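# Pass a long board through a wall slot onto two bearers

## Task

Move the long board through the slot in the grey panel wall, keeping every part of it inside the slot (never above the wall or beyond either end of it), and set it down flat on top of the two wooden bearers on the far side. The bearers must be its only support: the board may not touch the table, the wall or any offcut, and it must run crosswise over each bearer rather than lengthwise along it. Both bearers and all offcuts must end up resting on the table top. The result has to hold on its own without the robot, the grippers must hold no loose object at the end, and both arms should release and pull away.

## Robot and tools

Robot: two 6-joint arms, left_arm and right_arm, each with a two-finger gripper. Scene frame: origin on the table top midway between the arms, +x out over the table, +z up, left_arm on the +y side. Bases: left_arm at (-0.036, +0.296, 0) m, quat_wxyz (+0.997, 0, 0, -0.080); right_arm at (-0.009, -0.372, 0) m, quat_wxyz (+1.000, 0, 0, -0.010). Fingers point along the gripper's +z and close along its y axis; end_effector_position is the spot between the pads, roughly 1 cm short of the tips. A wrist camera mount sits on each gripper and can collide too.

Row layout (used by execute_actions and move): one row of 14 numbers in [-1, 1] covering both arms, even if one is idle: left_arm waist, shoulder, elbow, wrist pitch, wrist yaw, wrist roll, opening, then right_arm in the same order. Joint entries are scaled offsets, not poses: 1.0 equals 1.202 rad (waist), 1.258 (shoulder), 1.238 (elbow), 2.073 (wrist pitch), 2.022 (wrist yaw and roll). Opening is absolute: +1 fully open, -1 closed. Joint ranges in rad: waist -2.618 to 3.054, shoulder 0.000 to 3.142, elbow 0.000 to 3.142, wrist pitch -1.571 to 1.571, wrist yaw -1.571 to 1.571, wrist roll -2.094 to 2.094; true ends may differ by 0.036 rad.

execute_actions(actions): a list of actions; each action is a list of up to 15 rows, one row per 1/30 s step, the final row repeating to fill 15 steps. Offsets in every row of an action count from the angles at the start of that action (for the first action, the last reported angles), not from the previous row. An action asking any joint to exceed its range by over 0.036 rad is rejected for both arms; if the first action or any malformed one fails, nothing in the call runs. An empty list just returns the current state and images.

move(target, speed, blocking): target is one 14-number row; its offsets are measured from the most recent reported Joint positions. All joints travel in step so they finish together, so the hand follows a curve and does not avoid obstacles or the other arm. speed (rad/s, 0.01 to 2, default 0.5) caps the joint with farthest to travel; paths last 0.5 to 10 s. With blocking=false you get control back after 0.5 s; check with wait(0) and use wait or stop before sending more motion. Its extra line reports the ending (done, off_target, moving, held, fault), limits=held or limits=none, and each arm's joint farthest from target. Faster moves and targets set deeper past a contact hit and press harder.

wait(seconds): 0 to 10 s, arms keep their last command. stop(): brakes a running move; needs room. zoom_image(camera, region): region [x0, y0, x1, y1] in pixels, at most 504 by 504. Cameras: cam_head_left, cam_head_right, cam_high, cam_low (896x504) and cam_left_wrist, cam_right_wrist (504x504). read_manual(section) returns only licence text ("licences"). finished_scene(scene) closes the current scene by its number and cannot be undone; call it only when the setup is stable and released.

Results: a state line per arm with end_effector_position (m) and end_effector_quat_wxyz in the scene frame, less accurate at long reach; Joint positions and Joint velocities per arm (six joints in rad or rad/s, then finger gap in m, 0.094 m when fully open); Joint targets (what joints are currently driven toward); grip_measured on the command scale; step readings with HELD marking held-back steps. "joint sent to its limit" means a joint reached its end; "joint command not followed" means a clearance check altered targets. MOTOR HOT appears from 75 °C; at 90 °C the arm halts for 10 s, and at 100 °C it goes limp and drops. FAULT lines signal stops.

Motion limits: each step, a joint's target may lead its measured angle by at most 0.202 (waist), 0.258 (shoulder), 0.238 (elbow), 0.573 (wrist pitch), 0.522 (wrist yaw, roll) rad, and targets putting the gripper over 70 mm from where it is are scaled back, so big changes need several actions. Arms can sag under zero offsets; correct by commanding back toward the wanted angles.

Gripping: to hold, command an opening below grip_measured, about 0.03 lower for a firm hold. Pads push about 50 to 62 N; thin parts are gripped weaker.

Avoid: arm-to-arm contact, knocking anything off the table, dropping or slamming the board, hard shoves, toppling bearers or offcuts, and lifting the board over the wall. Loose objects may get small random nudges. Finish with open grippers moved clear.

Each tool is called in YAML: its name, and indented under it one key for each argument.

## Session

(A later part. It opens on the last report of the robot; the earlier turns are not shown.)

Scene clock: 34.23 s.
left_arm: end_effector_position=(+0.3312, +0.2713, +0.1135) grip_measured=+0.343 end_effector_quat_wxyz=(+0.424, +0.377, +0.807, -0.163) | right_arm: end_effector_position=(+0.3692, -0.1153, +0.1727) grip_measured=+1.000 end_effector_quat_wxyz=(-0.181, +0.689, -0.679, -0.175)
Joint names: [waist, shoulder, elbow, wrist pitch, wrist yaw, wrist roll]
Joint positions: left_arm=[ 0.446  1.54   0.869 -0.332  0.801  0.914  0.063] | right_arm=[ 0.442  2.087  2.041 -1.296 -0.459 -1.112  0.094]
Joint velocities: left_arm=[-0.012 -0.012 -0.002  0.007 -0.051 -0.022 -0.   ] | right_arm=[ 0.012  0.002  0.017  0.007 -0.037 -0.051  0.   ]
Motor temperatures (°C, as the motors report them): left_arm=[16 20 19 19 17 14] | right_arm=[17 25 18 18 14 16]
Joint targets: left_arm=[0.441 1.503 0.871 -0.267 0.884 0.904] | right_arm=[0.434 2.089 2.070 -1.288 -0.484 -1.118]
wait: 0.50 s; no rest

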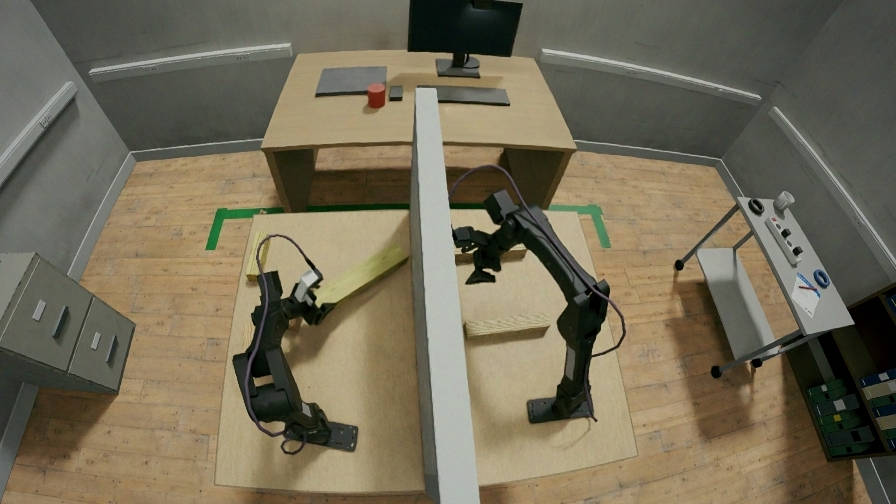

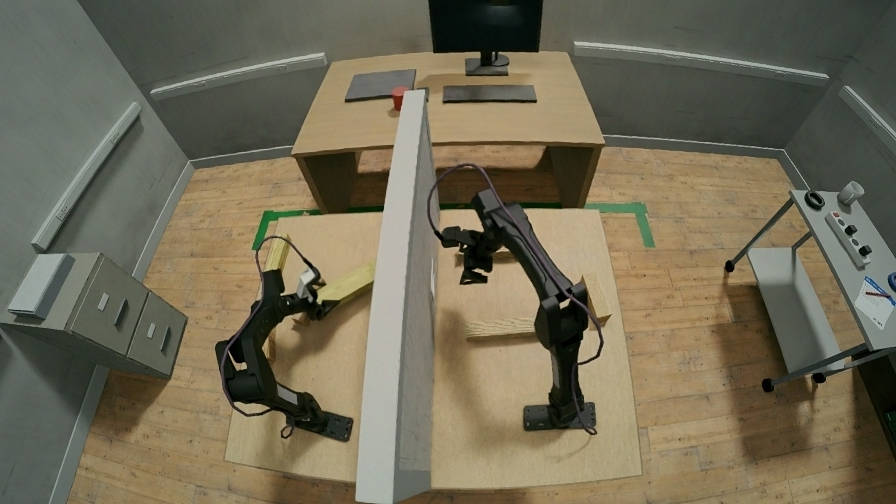

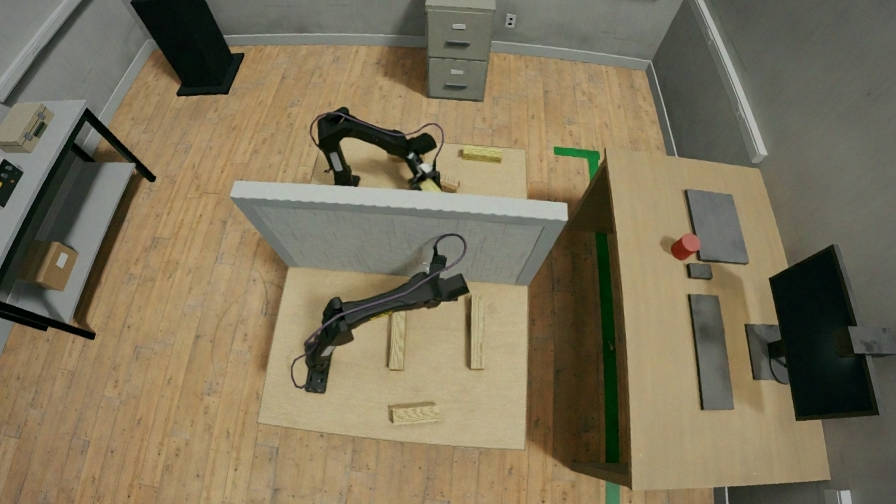

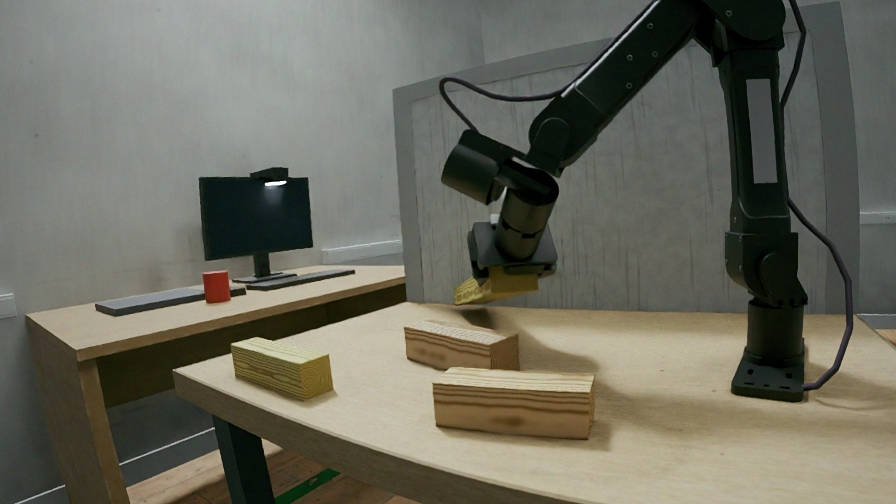

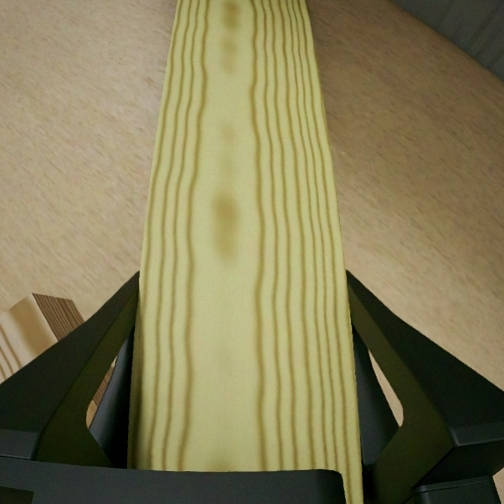

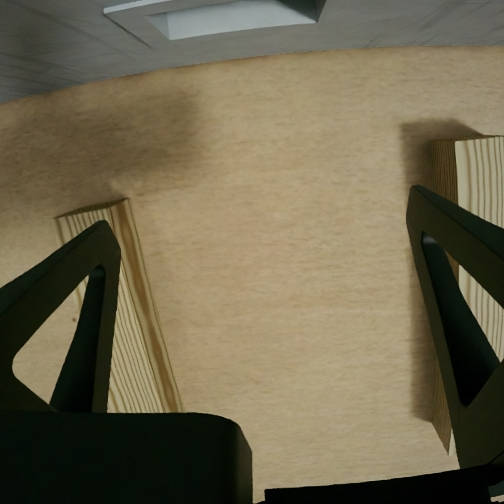

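execute_actions:
  actions:
    - [[-0.0049,-0.0275,0.0013,0.0318,0.0390,-0.0046,0.12,-0.0067,0.0016,0.0234,0.0039,-0.0124,-0.0030,1.0],[-0.0067,-0.0219,0.0005,0.0328,0.0334,-0.0038,0.12,-0.0067,0.0016,0.0234,0.0039,-0.0124,-0.0030,1.0],[-0.0096,-0.0134,-0.0008,0.0343,0.0249,-0.0026,0.12,-0.0067,0.0016,0.0234,0.0039,-0.0124,-0.0030,1.0],[-0.0133,-0.0025,-0.0025,0.0363,0.0140,-0.0010,0.12,-0.0067,0.0016,0.0234,0.0039,-0.0124,-0.0030,1.0],[-0.0176,0.0104,-0.0044,0.0385,0.0016,0.0008,0.12,-0.0067,0.0016,0.0234,0.0039,-0.0124,-0.0030,1.0],[-0.0224,0.0246,-0.0065,0.0410,-0.0118,0.0027,0.32,-0.0067,0.0016,0.0234,0.0039,-0.0124,-0.0030,1.0],[-0.0274,0.0397,-0.0088,0.0434,-0.0256,0.0047,0.333,-0.0067,0.0016,0.0234,0.0039,-0.0124,-0.0030,1.0],[-0.0326,0.0550,-0.0111,0.0459,-0.0390,0.0066,0.333,-0.0067,0.0016,0.0234,0.0039,-0.0124,-0.0030,1.0],[-0.0376,0.0701,-0.0134,0.0481,-0.0514,0.0084,0.333,-0.0067,0.0016,0.0234,0.0039,-0.0124,-0.0030,1.0],[-0.0424,0.0843,-0.0155,0.0501,-0.0623,0.0100,0.333,-0.0067,0.0016,0.0234,0.0039,-0.0124,-0.0030,1.0],[-0.0467,0.0972,-0.0174,0.0516,-0.0708,0.0112,0.333,-0.0067,0.0016,0.0234,0.0039,-0.0124,-0.0030,1.0],[-0.0504,0.1081,-0.0191,0.0526,-0.0764,0.0120,0.333,-0.0067,0.0016,0.0234,0.0039,-0.0124,-0.0030,1.0],[-0.0533,0.1166,-0.0204,0.0530,-0.0784,0.0123,0.333,-0.0067,0.0016,0.0234,0.0039,-0.0124,-0.0030,1.0],[-0.0551,0.1222,-0.0212,0.0530,-0.0784,0.0123,0.333,-0.0067,0.0016,0.0234,0.0039,-0.0124,-0.0030,1.0],[-0.0558,0.1241,-0.0215,0.0530,-0.0784,0.0123,0.333,-0.0067,0.0016,0.0234,0.0039,-0.0124,-0.0030,1.0]]

wait:
  seconds: 0.4

zoom_image:
  camera: "cam_low"
  region: [400, 230, 660, 380]

Scene clock: 36.00 s.
left_arm: end_effector_position=(+0.3440, +0.2720, +0.0640) grip_measured=+0.346 end_effector_quat_wxyz=(+0.379, +0.388, +0.829, -0.138) | right_arm: end_effector_position=(+0.3693, -0.1152, +0.1728) grip_measured=+1.000 end_effector_quat_wxyz=(-0.181, +0.689, -0.679, -0.175)
Joint names: [waist, shoulder, elbow, wrist pitch, wrist yaw, wrist roll]
Joint positions: left_arm=[ 0.394  1.678  0.868 -0.241  0.681  0.92   0.063] | right_arm=[ 0.442  2.087  2.041 -1.295 -0.459 -1.112  0.094]
Joint velocities: left_arm=[-0.051  0.295 -0.061  0.125 -0.286  0.022 -0.001] | right_arm=[-0.002 -0.007 -0.027  0.022  0.022  0.037  0.   ]
Motor temperatures (°C, as the motors report them): left_arm=[16 20 18 19 17 14] | right_arm=[17 25 18 18 14 16]
Joint targets: left_arm=[0.379 1.696 0.842 -0.222 0.643 0.939] | right_arm=[0.434 2.089 2.070 -1.287 -0.484 -1.118]
Step readings (joint positions):
0: left_arm=[0.446 1.540 0.869 -0.331 0.801 0.910] | right_arm=[0.442 2.087 2.041 -1.296 -0.459 -1.112]
1: left_arm=[0.446 1.540 0.869 -0.331 0.801 0.910] | right_arm=[0.442 2.087 2.041 -1.296 -0.459 -1.112]
2: left_arm=[0.446 1.540 0.869 -0.331 0.800 0.910] | right_arm=[0.442 2.087 2.041 -1.296 -0.459 -1.112]
4: left_arm=[0.444 1.540 0.869 -0.328 0.790 0.910] | right_arm=[0.442 2.087 2.041 -1.296 -0.459 -1.112]
8: left_arm=[0.429 1.567 0.869 -0.301 0.755 0.913] | right_arm=[0.442 2.087 2.041 -1.296 -0.459 -1.112]
15: Joint positions above

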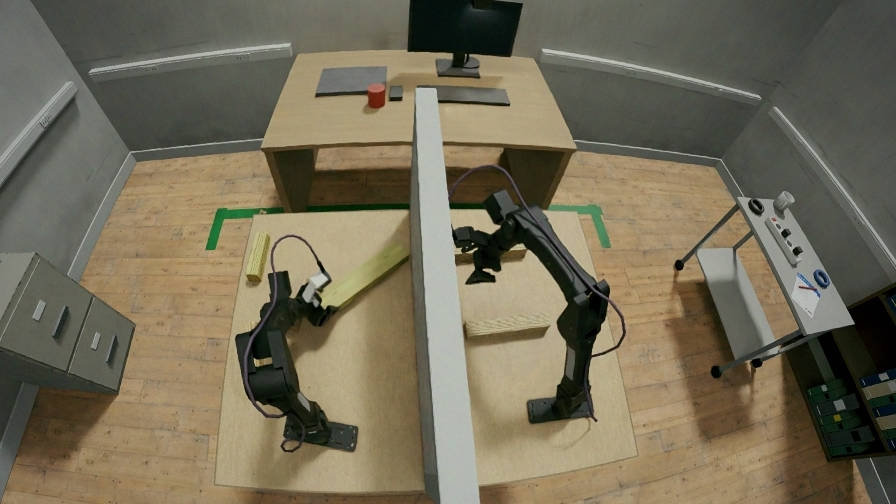

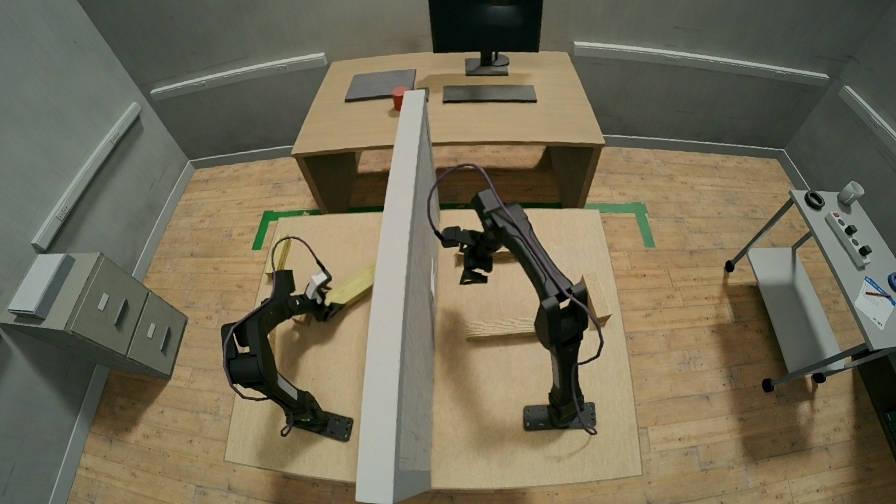

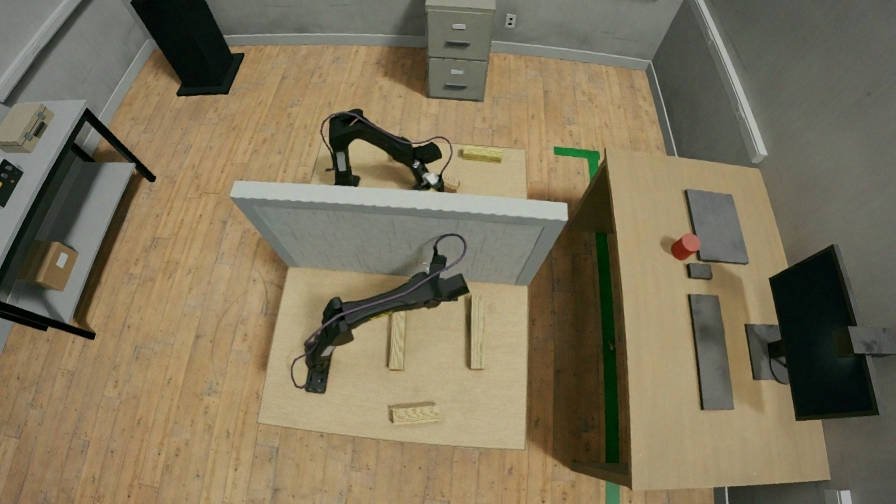

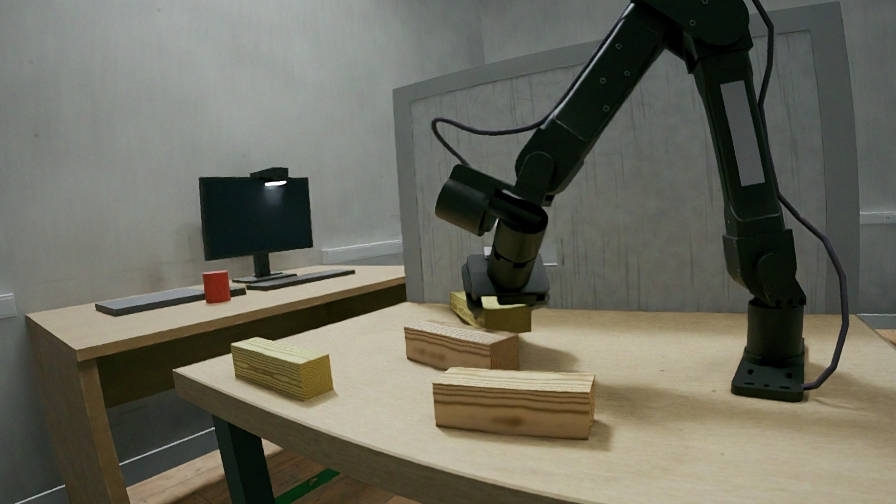

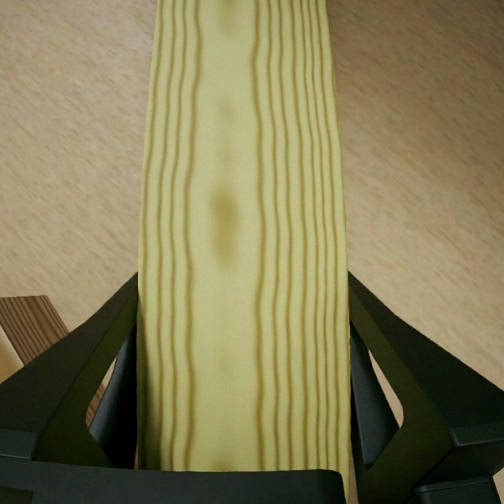

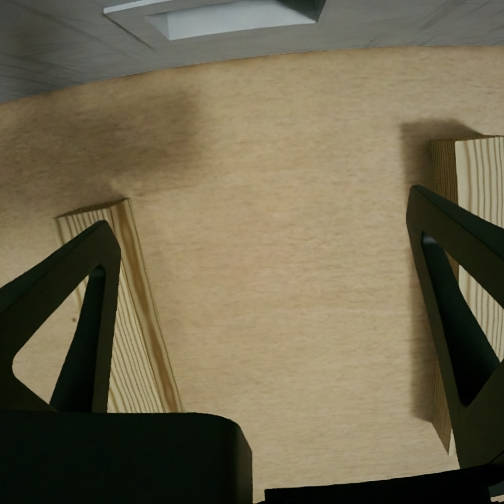

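Scene clock: 36.40 s.
left_arm: end_effector_position=(+0.3430, +0.2730, +0.0560) grip_measured=+0.346 end_effector_quat_wxyz=(+0.372, +0.389, +0.832, -0.133) | right_arm: end_effector_position=(+0.3693, -0.1152, +0.1728) grip_measured=+1.000 end_effector_quat_wxyz=(-0.181, +0.689, -0.679, -0.175)
Joint names: [waist, shoulder, elbow, wrist pitch, wrist yaw, wrist roll]
Joint positions: left_arm=[ 0.39   1.691  0.859 -0.228  0.661  0.925  0.063] | right_arm=[ 0.442  2.087  2.041 -1.295 -0.459 -1.112  0.094]
Joint velocities: left_arm=[-0.012  0.007 -0.007 -0.022 -0.022 -0.051  0.001] | right_arm=[ 0.002  0.012  0.002 -0.081  0.081 -0.022  0.   ]
Motor temperatures (°C, as the motors report them): left_arm=[16 20 18 19 17 14] | right_arm=[17 25 18 18 14 16]
Joint targets: left_arm=[0.378 1.696 0.842 -0.222 0.642 0.939] | right_arm=[0.434 2.089 2.070 -1.287 -0.484 -1.118]
wait: 0.40 s; no rest

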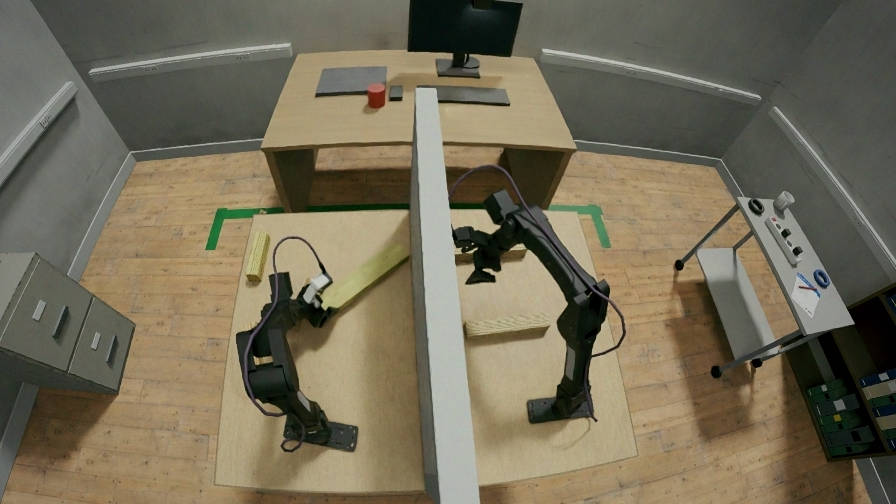

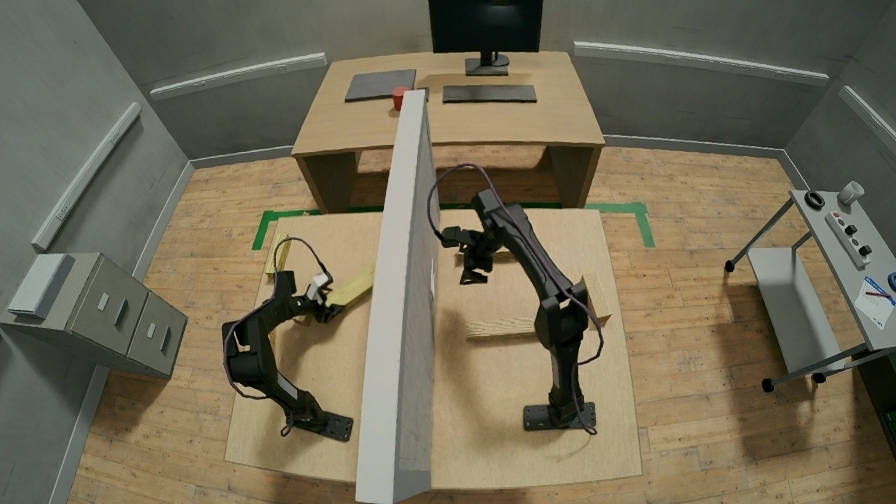

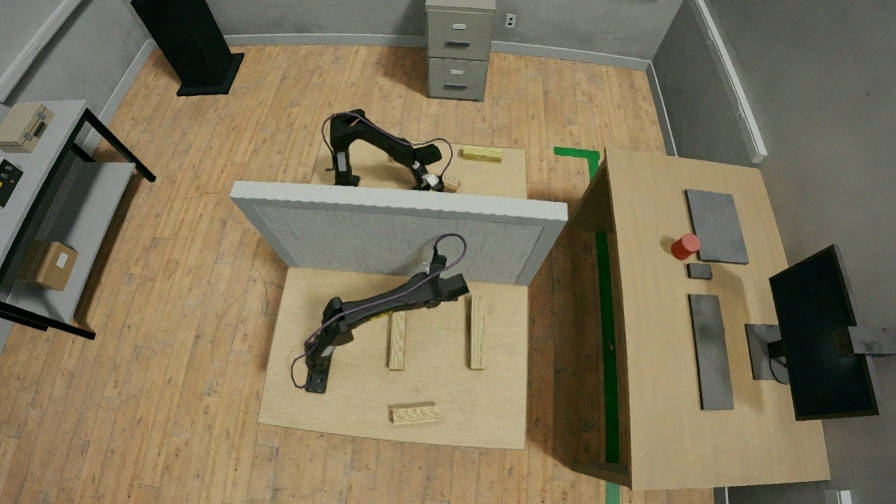

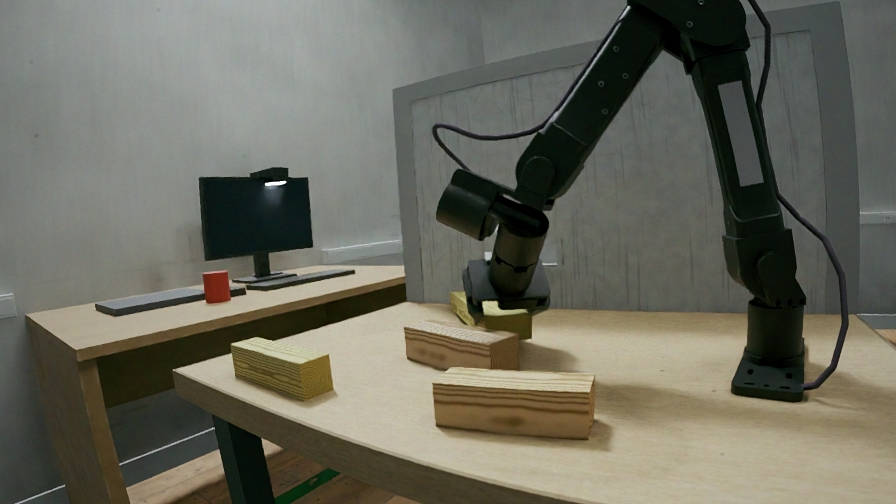

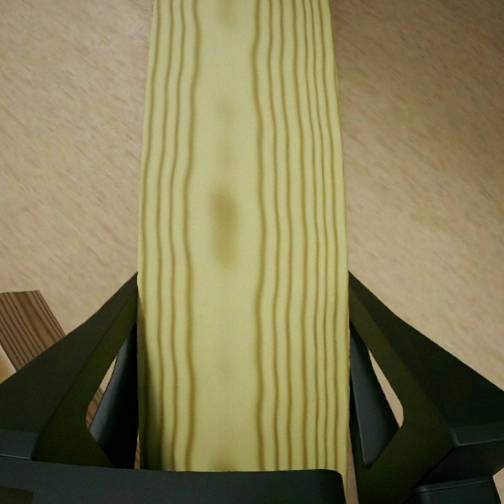

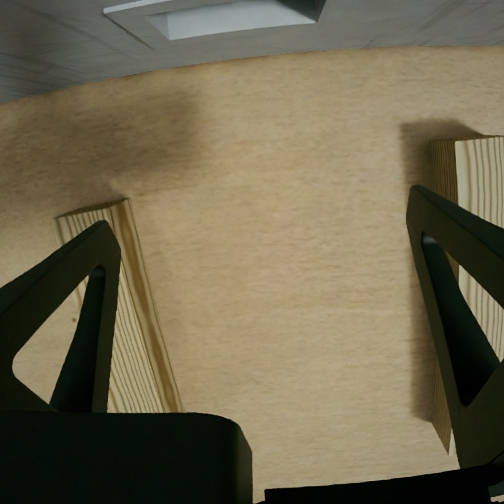

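Region (400, 230, 660, 380) of cam_low's 896x504 image, scaled by 1.938, with more detail than that image has; it fills the top 291 rows of this view, and the rest is white.

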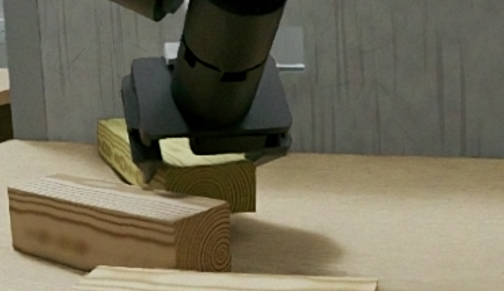

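execute_actions:
  actions:
    - [[-0.0100,0.0051,-0.0137,0.0029,-0.0094,0.0069,0.333,-0.0067,0.0016,0.0234,0.0034,-0.0124,-0.0030,1.0],[-0.0100,0.0080,-0.0137,0.0029,-0.0097,0.0069,0.333,-0.0067,0.0016,0.0234,0.0034,-0.0124,-0.0030,1.0],[-0.0100,0.0122,-0.0137,0.0029,-0.0102,0.0069,0.333,-0.0067,0.0016,0.0234,0.0034,-0.0124,-0.0030,1.0],[-0.0100,0.0173,-0.0137,0.0029,-0.0108,0.0069,0.333,-0.0067,0.0016,0.0234,0.0034,-0.0124,-0.0030,1.0],[-0.0100,0.0225,-0.0137,0.0029,-0.0114,0.0069,0.333,-0.0067,0.0016,0.0234,0.0034,-0.0124,-0.0030,1.0],[-0.0100,0.0276,-0.0137,0.0029,-0.0120,0.0069,0.333,-0.0067,0.0016,0.0234,0.0034,-0.0124,-0.0030,1.0],[-0.0100,0.0318,-0.0137,0.0029,-0.0125,0.0069,0.333,-0.0067,0.0016,0.0234,0.0034,-0.0124,-0.0030,1.0],[-0.0100,0.0347,-0.0137,0.0029,-0.0128,0.0069,0.333,-0.0067,0.0016,0.0234,0.0034,-0.0124,-0.0030,1.0],[-0.0100,0.0358,-0.0137,0.0029,-0.0130,0.0069,0.333,-0.0067,0.0016,0.0234,0.0034,-0.0124,-0.0030,1.0],[-0.0085,0.0358,-0.0120,0.0029,-0.0130,0.0060,0.333,-0.0067,0.0016,0.0234,0.0034,-0.0124,-0.0030,1.0],[-0.0070,0.0358,-0.0105,0.0029,-0.0130,0.0050,0.338,-0.0067,0.0016,0.0234,0.0034,-0.0124,-0.0030,1.0],[-0.0055,0.0358,-0.0090,0.0029,-0.0130,0.0040,0.345,-0.0067,0.0016,0.0234,0.0034,-0.0124,-0.0030,1.0],[-0.0045,0.0358,-0.0080,0.0029,-0.0130,0.0035,0.37,-0.0067,0.0016,0.0234,0.0034,-0.0124,-0.0030,1.0],[-0.0040,0.0358,-0.0080,0.0029,-0.0130,0.0030,0.45,-0.0067,0.0016,0.0234,0.0034,-0.0124,-0.0030,1.0],[-0.0040,0.0358,-0.0080,0.0029,-0.0130,0.0030,0.58,-0.0067,0.0016,0.0234,0.0034,-0.0124,-0.0030,1.0]]

wait:
  seconds: 0.2

zoom_image:
  camera: "cam_low"
  region: [400, 230, 660, 380]

Scene clock: 37.63 s.
left_arm: end_effector_position=(+0.3424, +0.2758, +0.0426) grip_measured=+0.524 end_effector_quat_wxyz=(+0.357, +0.386, +0.840, -0.132) | right_arm: end_effector_position=(+0.3693, -0.1152, +0.1728) grip_measured=+1.000 end_effector_quat_wxyz=(-0.181, +0.689, -0.679, -0.175)
Joint names: [waist, shoulder, elbow, wrist pitch, wrist yaw, wrist roll]
Joint positions: left_arm=[ 0.39   1.726  0.859 -0.22   0.641  0.927  0.072] | right_arm=[ 0.442  2.087  2.041 -1.295 -0.459 -1.112  0.094]
Joint velocities: left_arm=[-0.022  0.022 -0.012 -0.051  0.037  0.066  0.107] | right_arm=[-0.007  0.007  0.017  0.037 -0.037 -0.007  0.   ]
Motor temperatures (°C, as the motors report them): left_arm=[16 20 18 19 17 14] | right_arm=[17 25 18 18 14 16]
Joint targets: left_arm=[0.385 1.736 0.849 -0.221 0.634 0.931] | right_arm=[0.434 2.089 2.070 -1.288 -0.484 -1.118]
Step readings (joint positions):
0: left_arm=[0.390 1.691 0.859 -0.227 0.661 0.926] | right_arm=[0.442 2.087 2.041 -1.295 -0.459 -1.112]
1: left_arm=[0.390 1.691 0.859 -0.227 0.661 0.926] | right_arm=[0.442 2.087 2.041 -1.295 -0.459 -1.112]
2: left_arm=[0.390 1.691 0.859 -0.227 0.660 0.926] | right_arm=[0.442 2.087 2.041 -1.295 -0.459 -1.112]
4: left_arm=[0.390 1.691 0.859 -0.227 0.660 0.926] | right_arm=[0.442 2.087 2.041 -1.295 -0.459 -1.112]
8: left_arm=[0.390 1.707 0.859 -0.223 0.656 0.927] | right_arm=[0.442 2.087 2.041 -1.295 -0.459 -1.112]
15: Joint positions above

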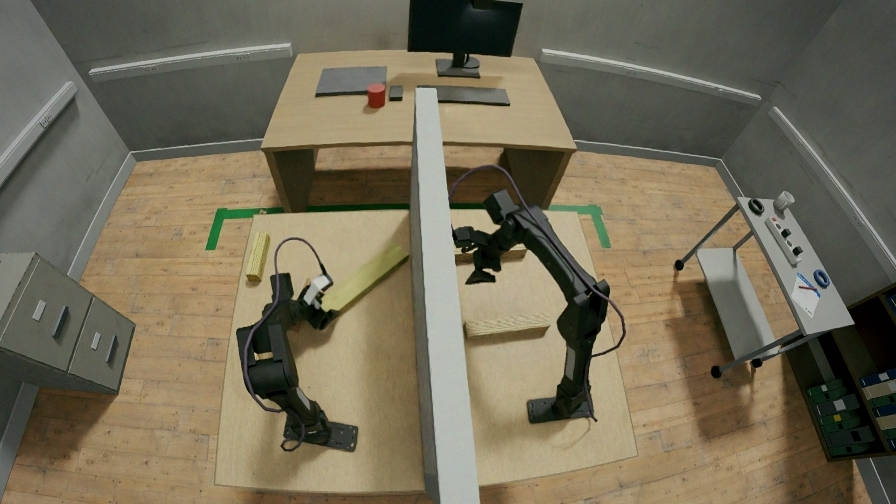

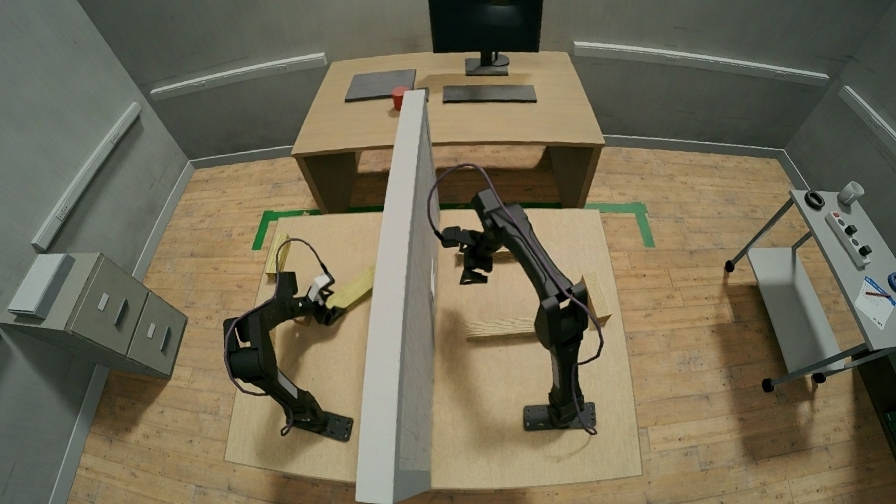

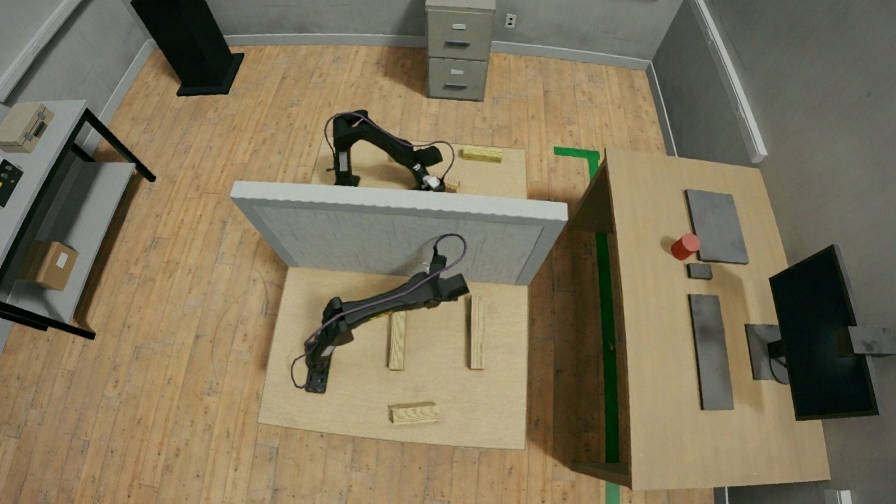

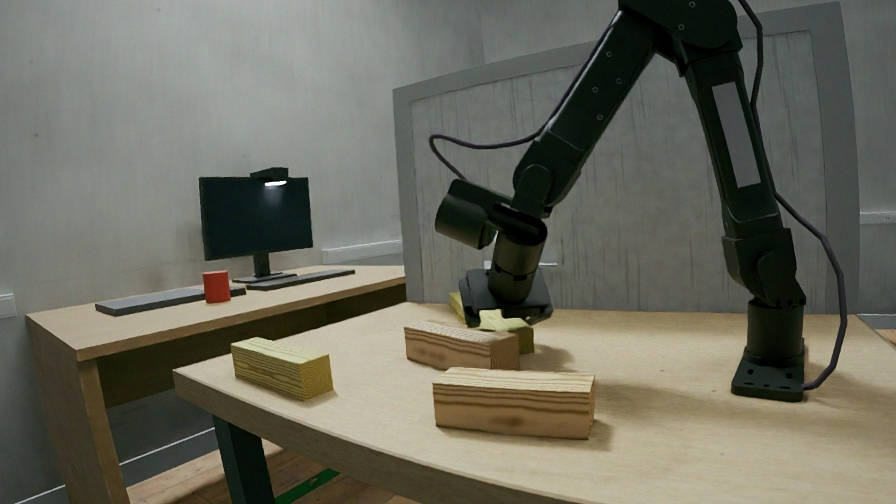

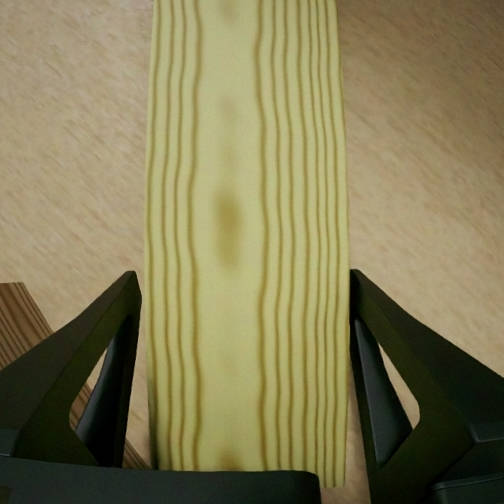

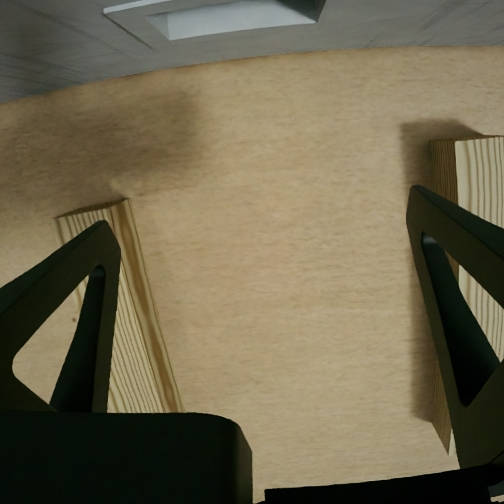

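Scene clock: 37.83 s.
left_arm: end_effector_position=(+0.3424, +0.2756, +0.0426) grip_measured=+0.578 end_effector_quat_wxyz=(+0.357, +0.387, +0.840, -0.132) | right_arm: end_effector_position=(+0.3693, -0.1152, +0.1728) grip_measured=+1.000 end_effector_quat_wxyz=(-0.181, +0.689, -0.679, -0.175)
Joint names: [waist, shoulder, elbow, wrist pitch, wrist yaw, wrist roll]
Joint positions: left_arm=[ 0.389  1.726  0.859 -0.22   0.641  0.929  0.074] | right_arm=[ 0.442  2.087  2.041 -1.295 -0.459 -1.112  0.094]
Joint velocities: left_arm=[ 0.007 -0.002  0.002 -0.022  0.022  0.037 -0.002] | right_arm=[-0.002 -0.007 -0.012 -0.037 -0.037  0.007  0.   ]
Motor temperatures (°C, as the motors report them): left_arm=[16 20 18 19 17 14] | right_arm=[17 25 18 18 14 16]
Joint targets: left_arm=[0.385 1.736 0.849 -0.221 0.634 0.931] | right_arm=[0.434 2.089 2.070 -1.288 -0.484 -1.118]
wait: 0.20 s; no rest

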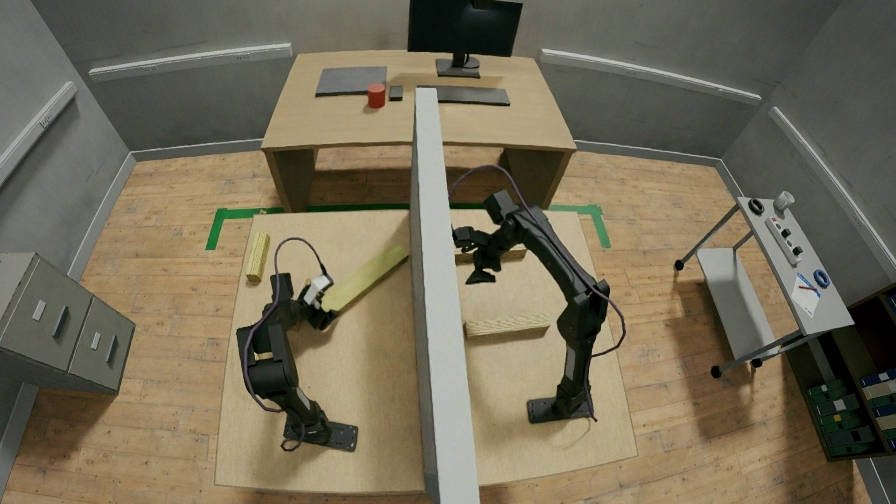

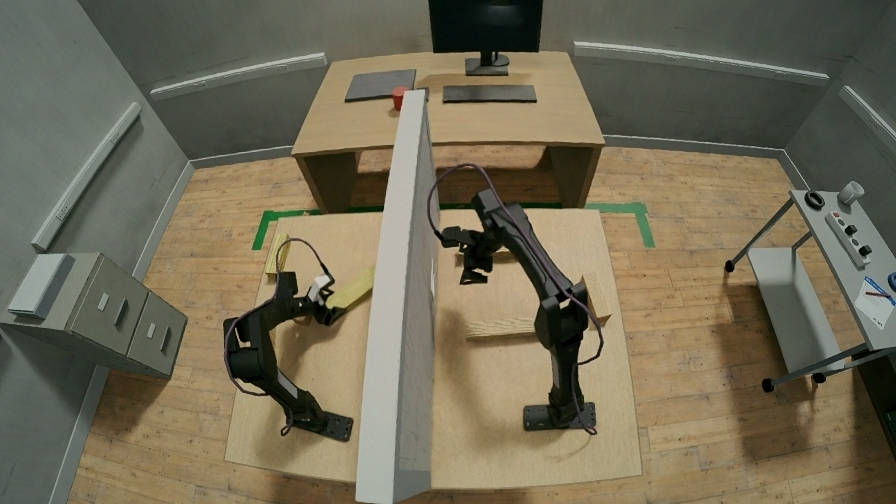

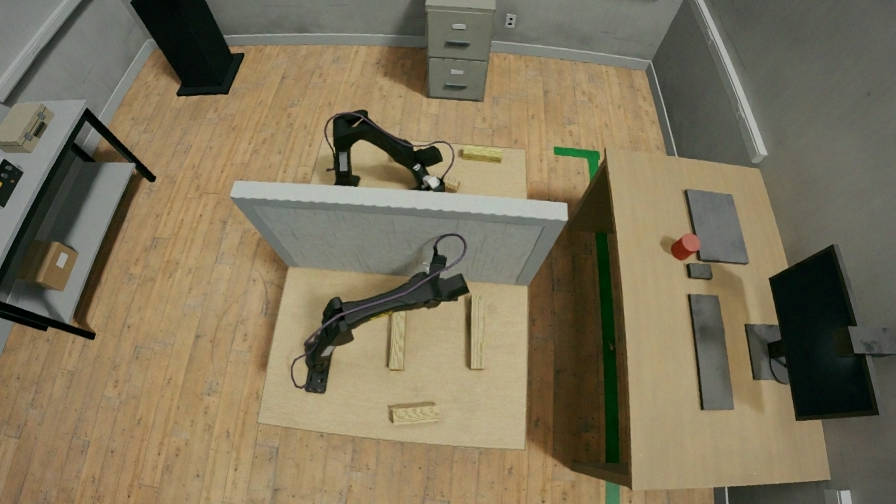

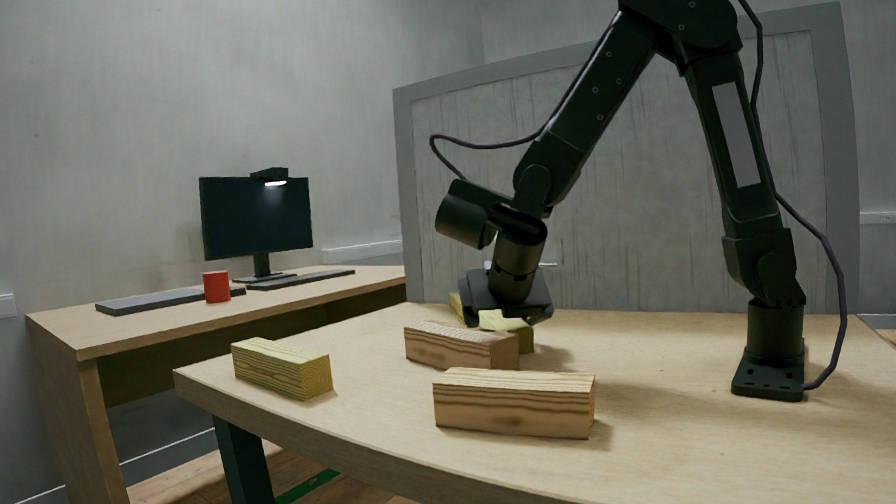

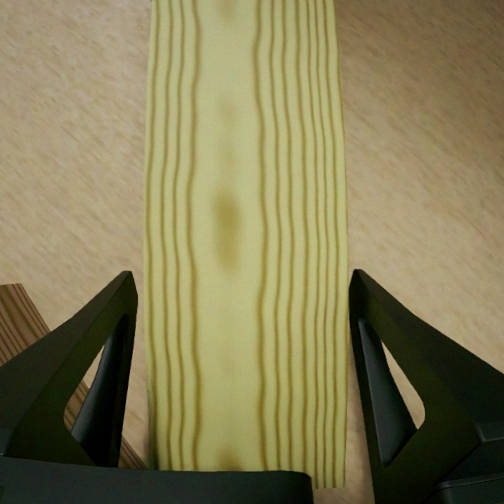

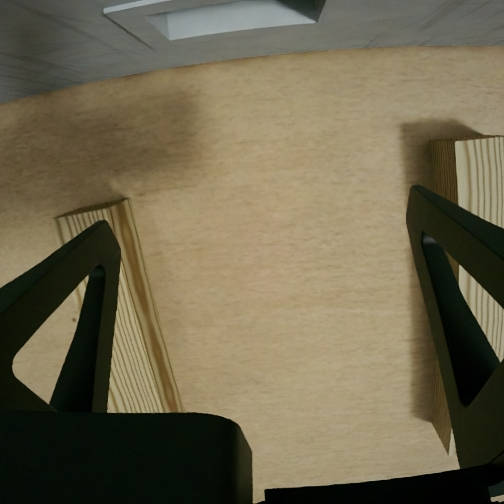

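Region (400, 230, 660, 380) of cam_low's 896x504 image, scaled by 1.938, with more detail than that image has; it fills the top 291 rows of this view, and the rest is white.

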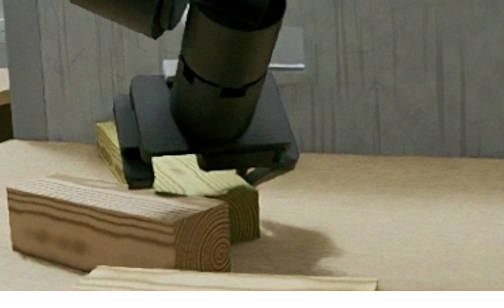

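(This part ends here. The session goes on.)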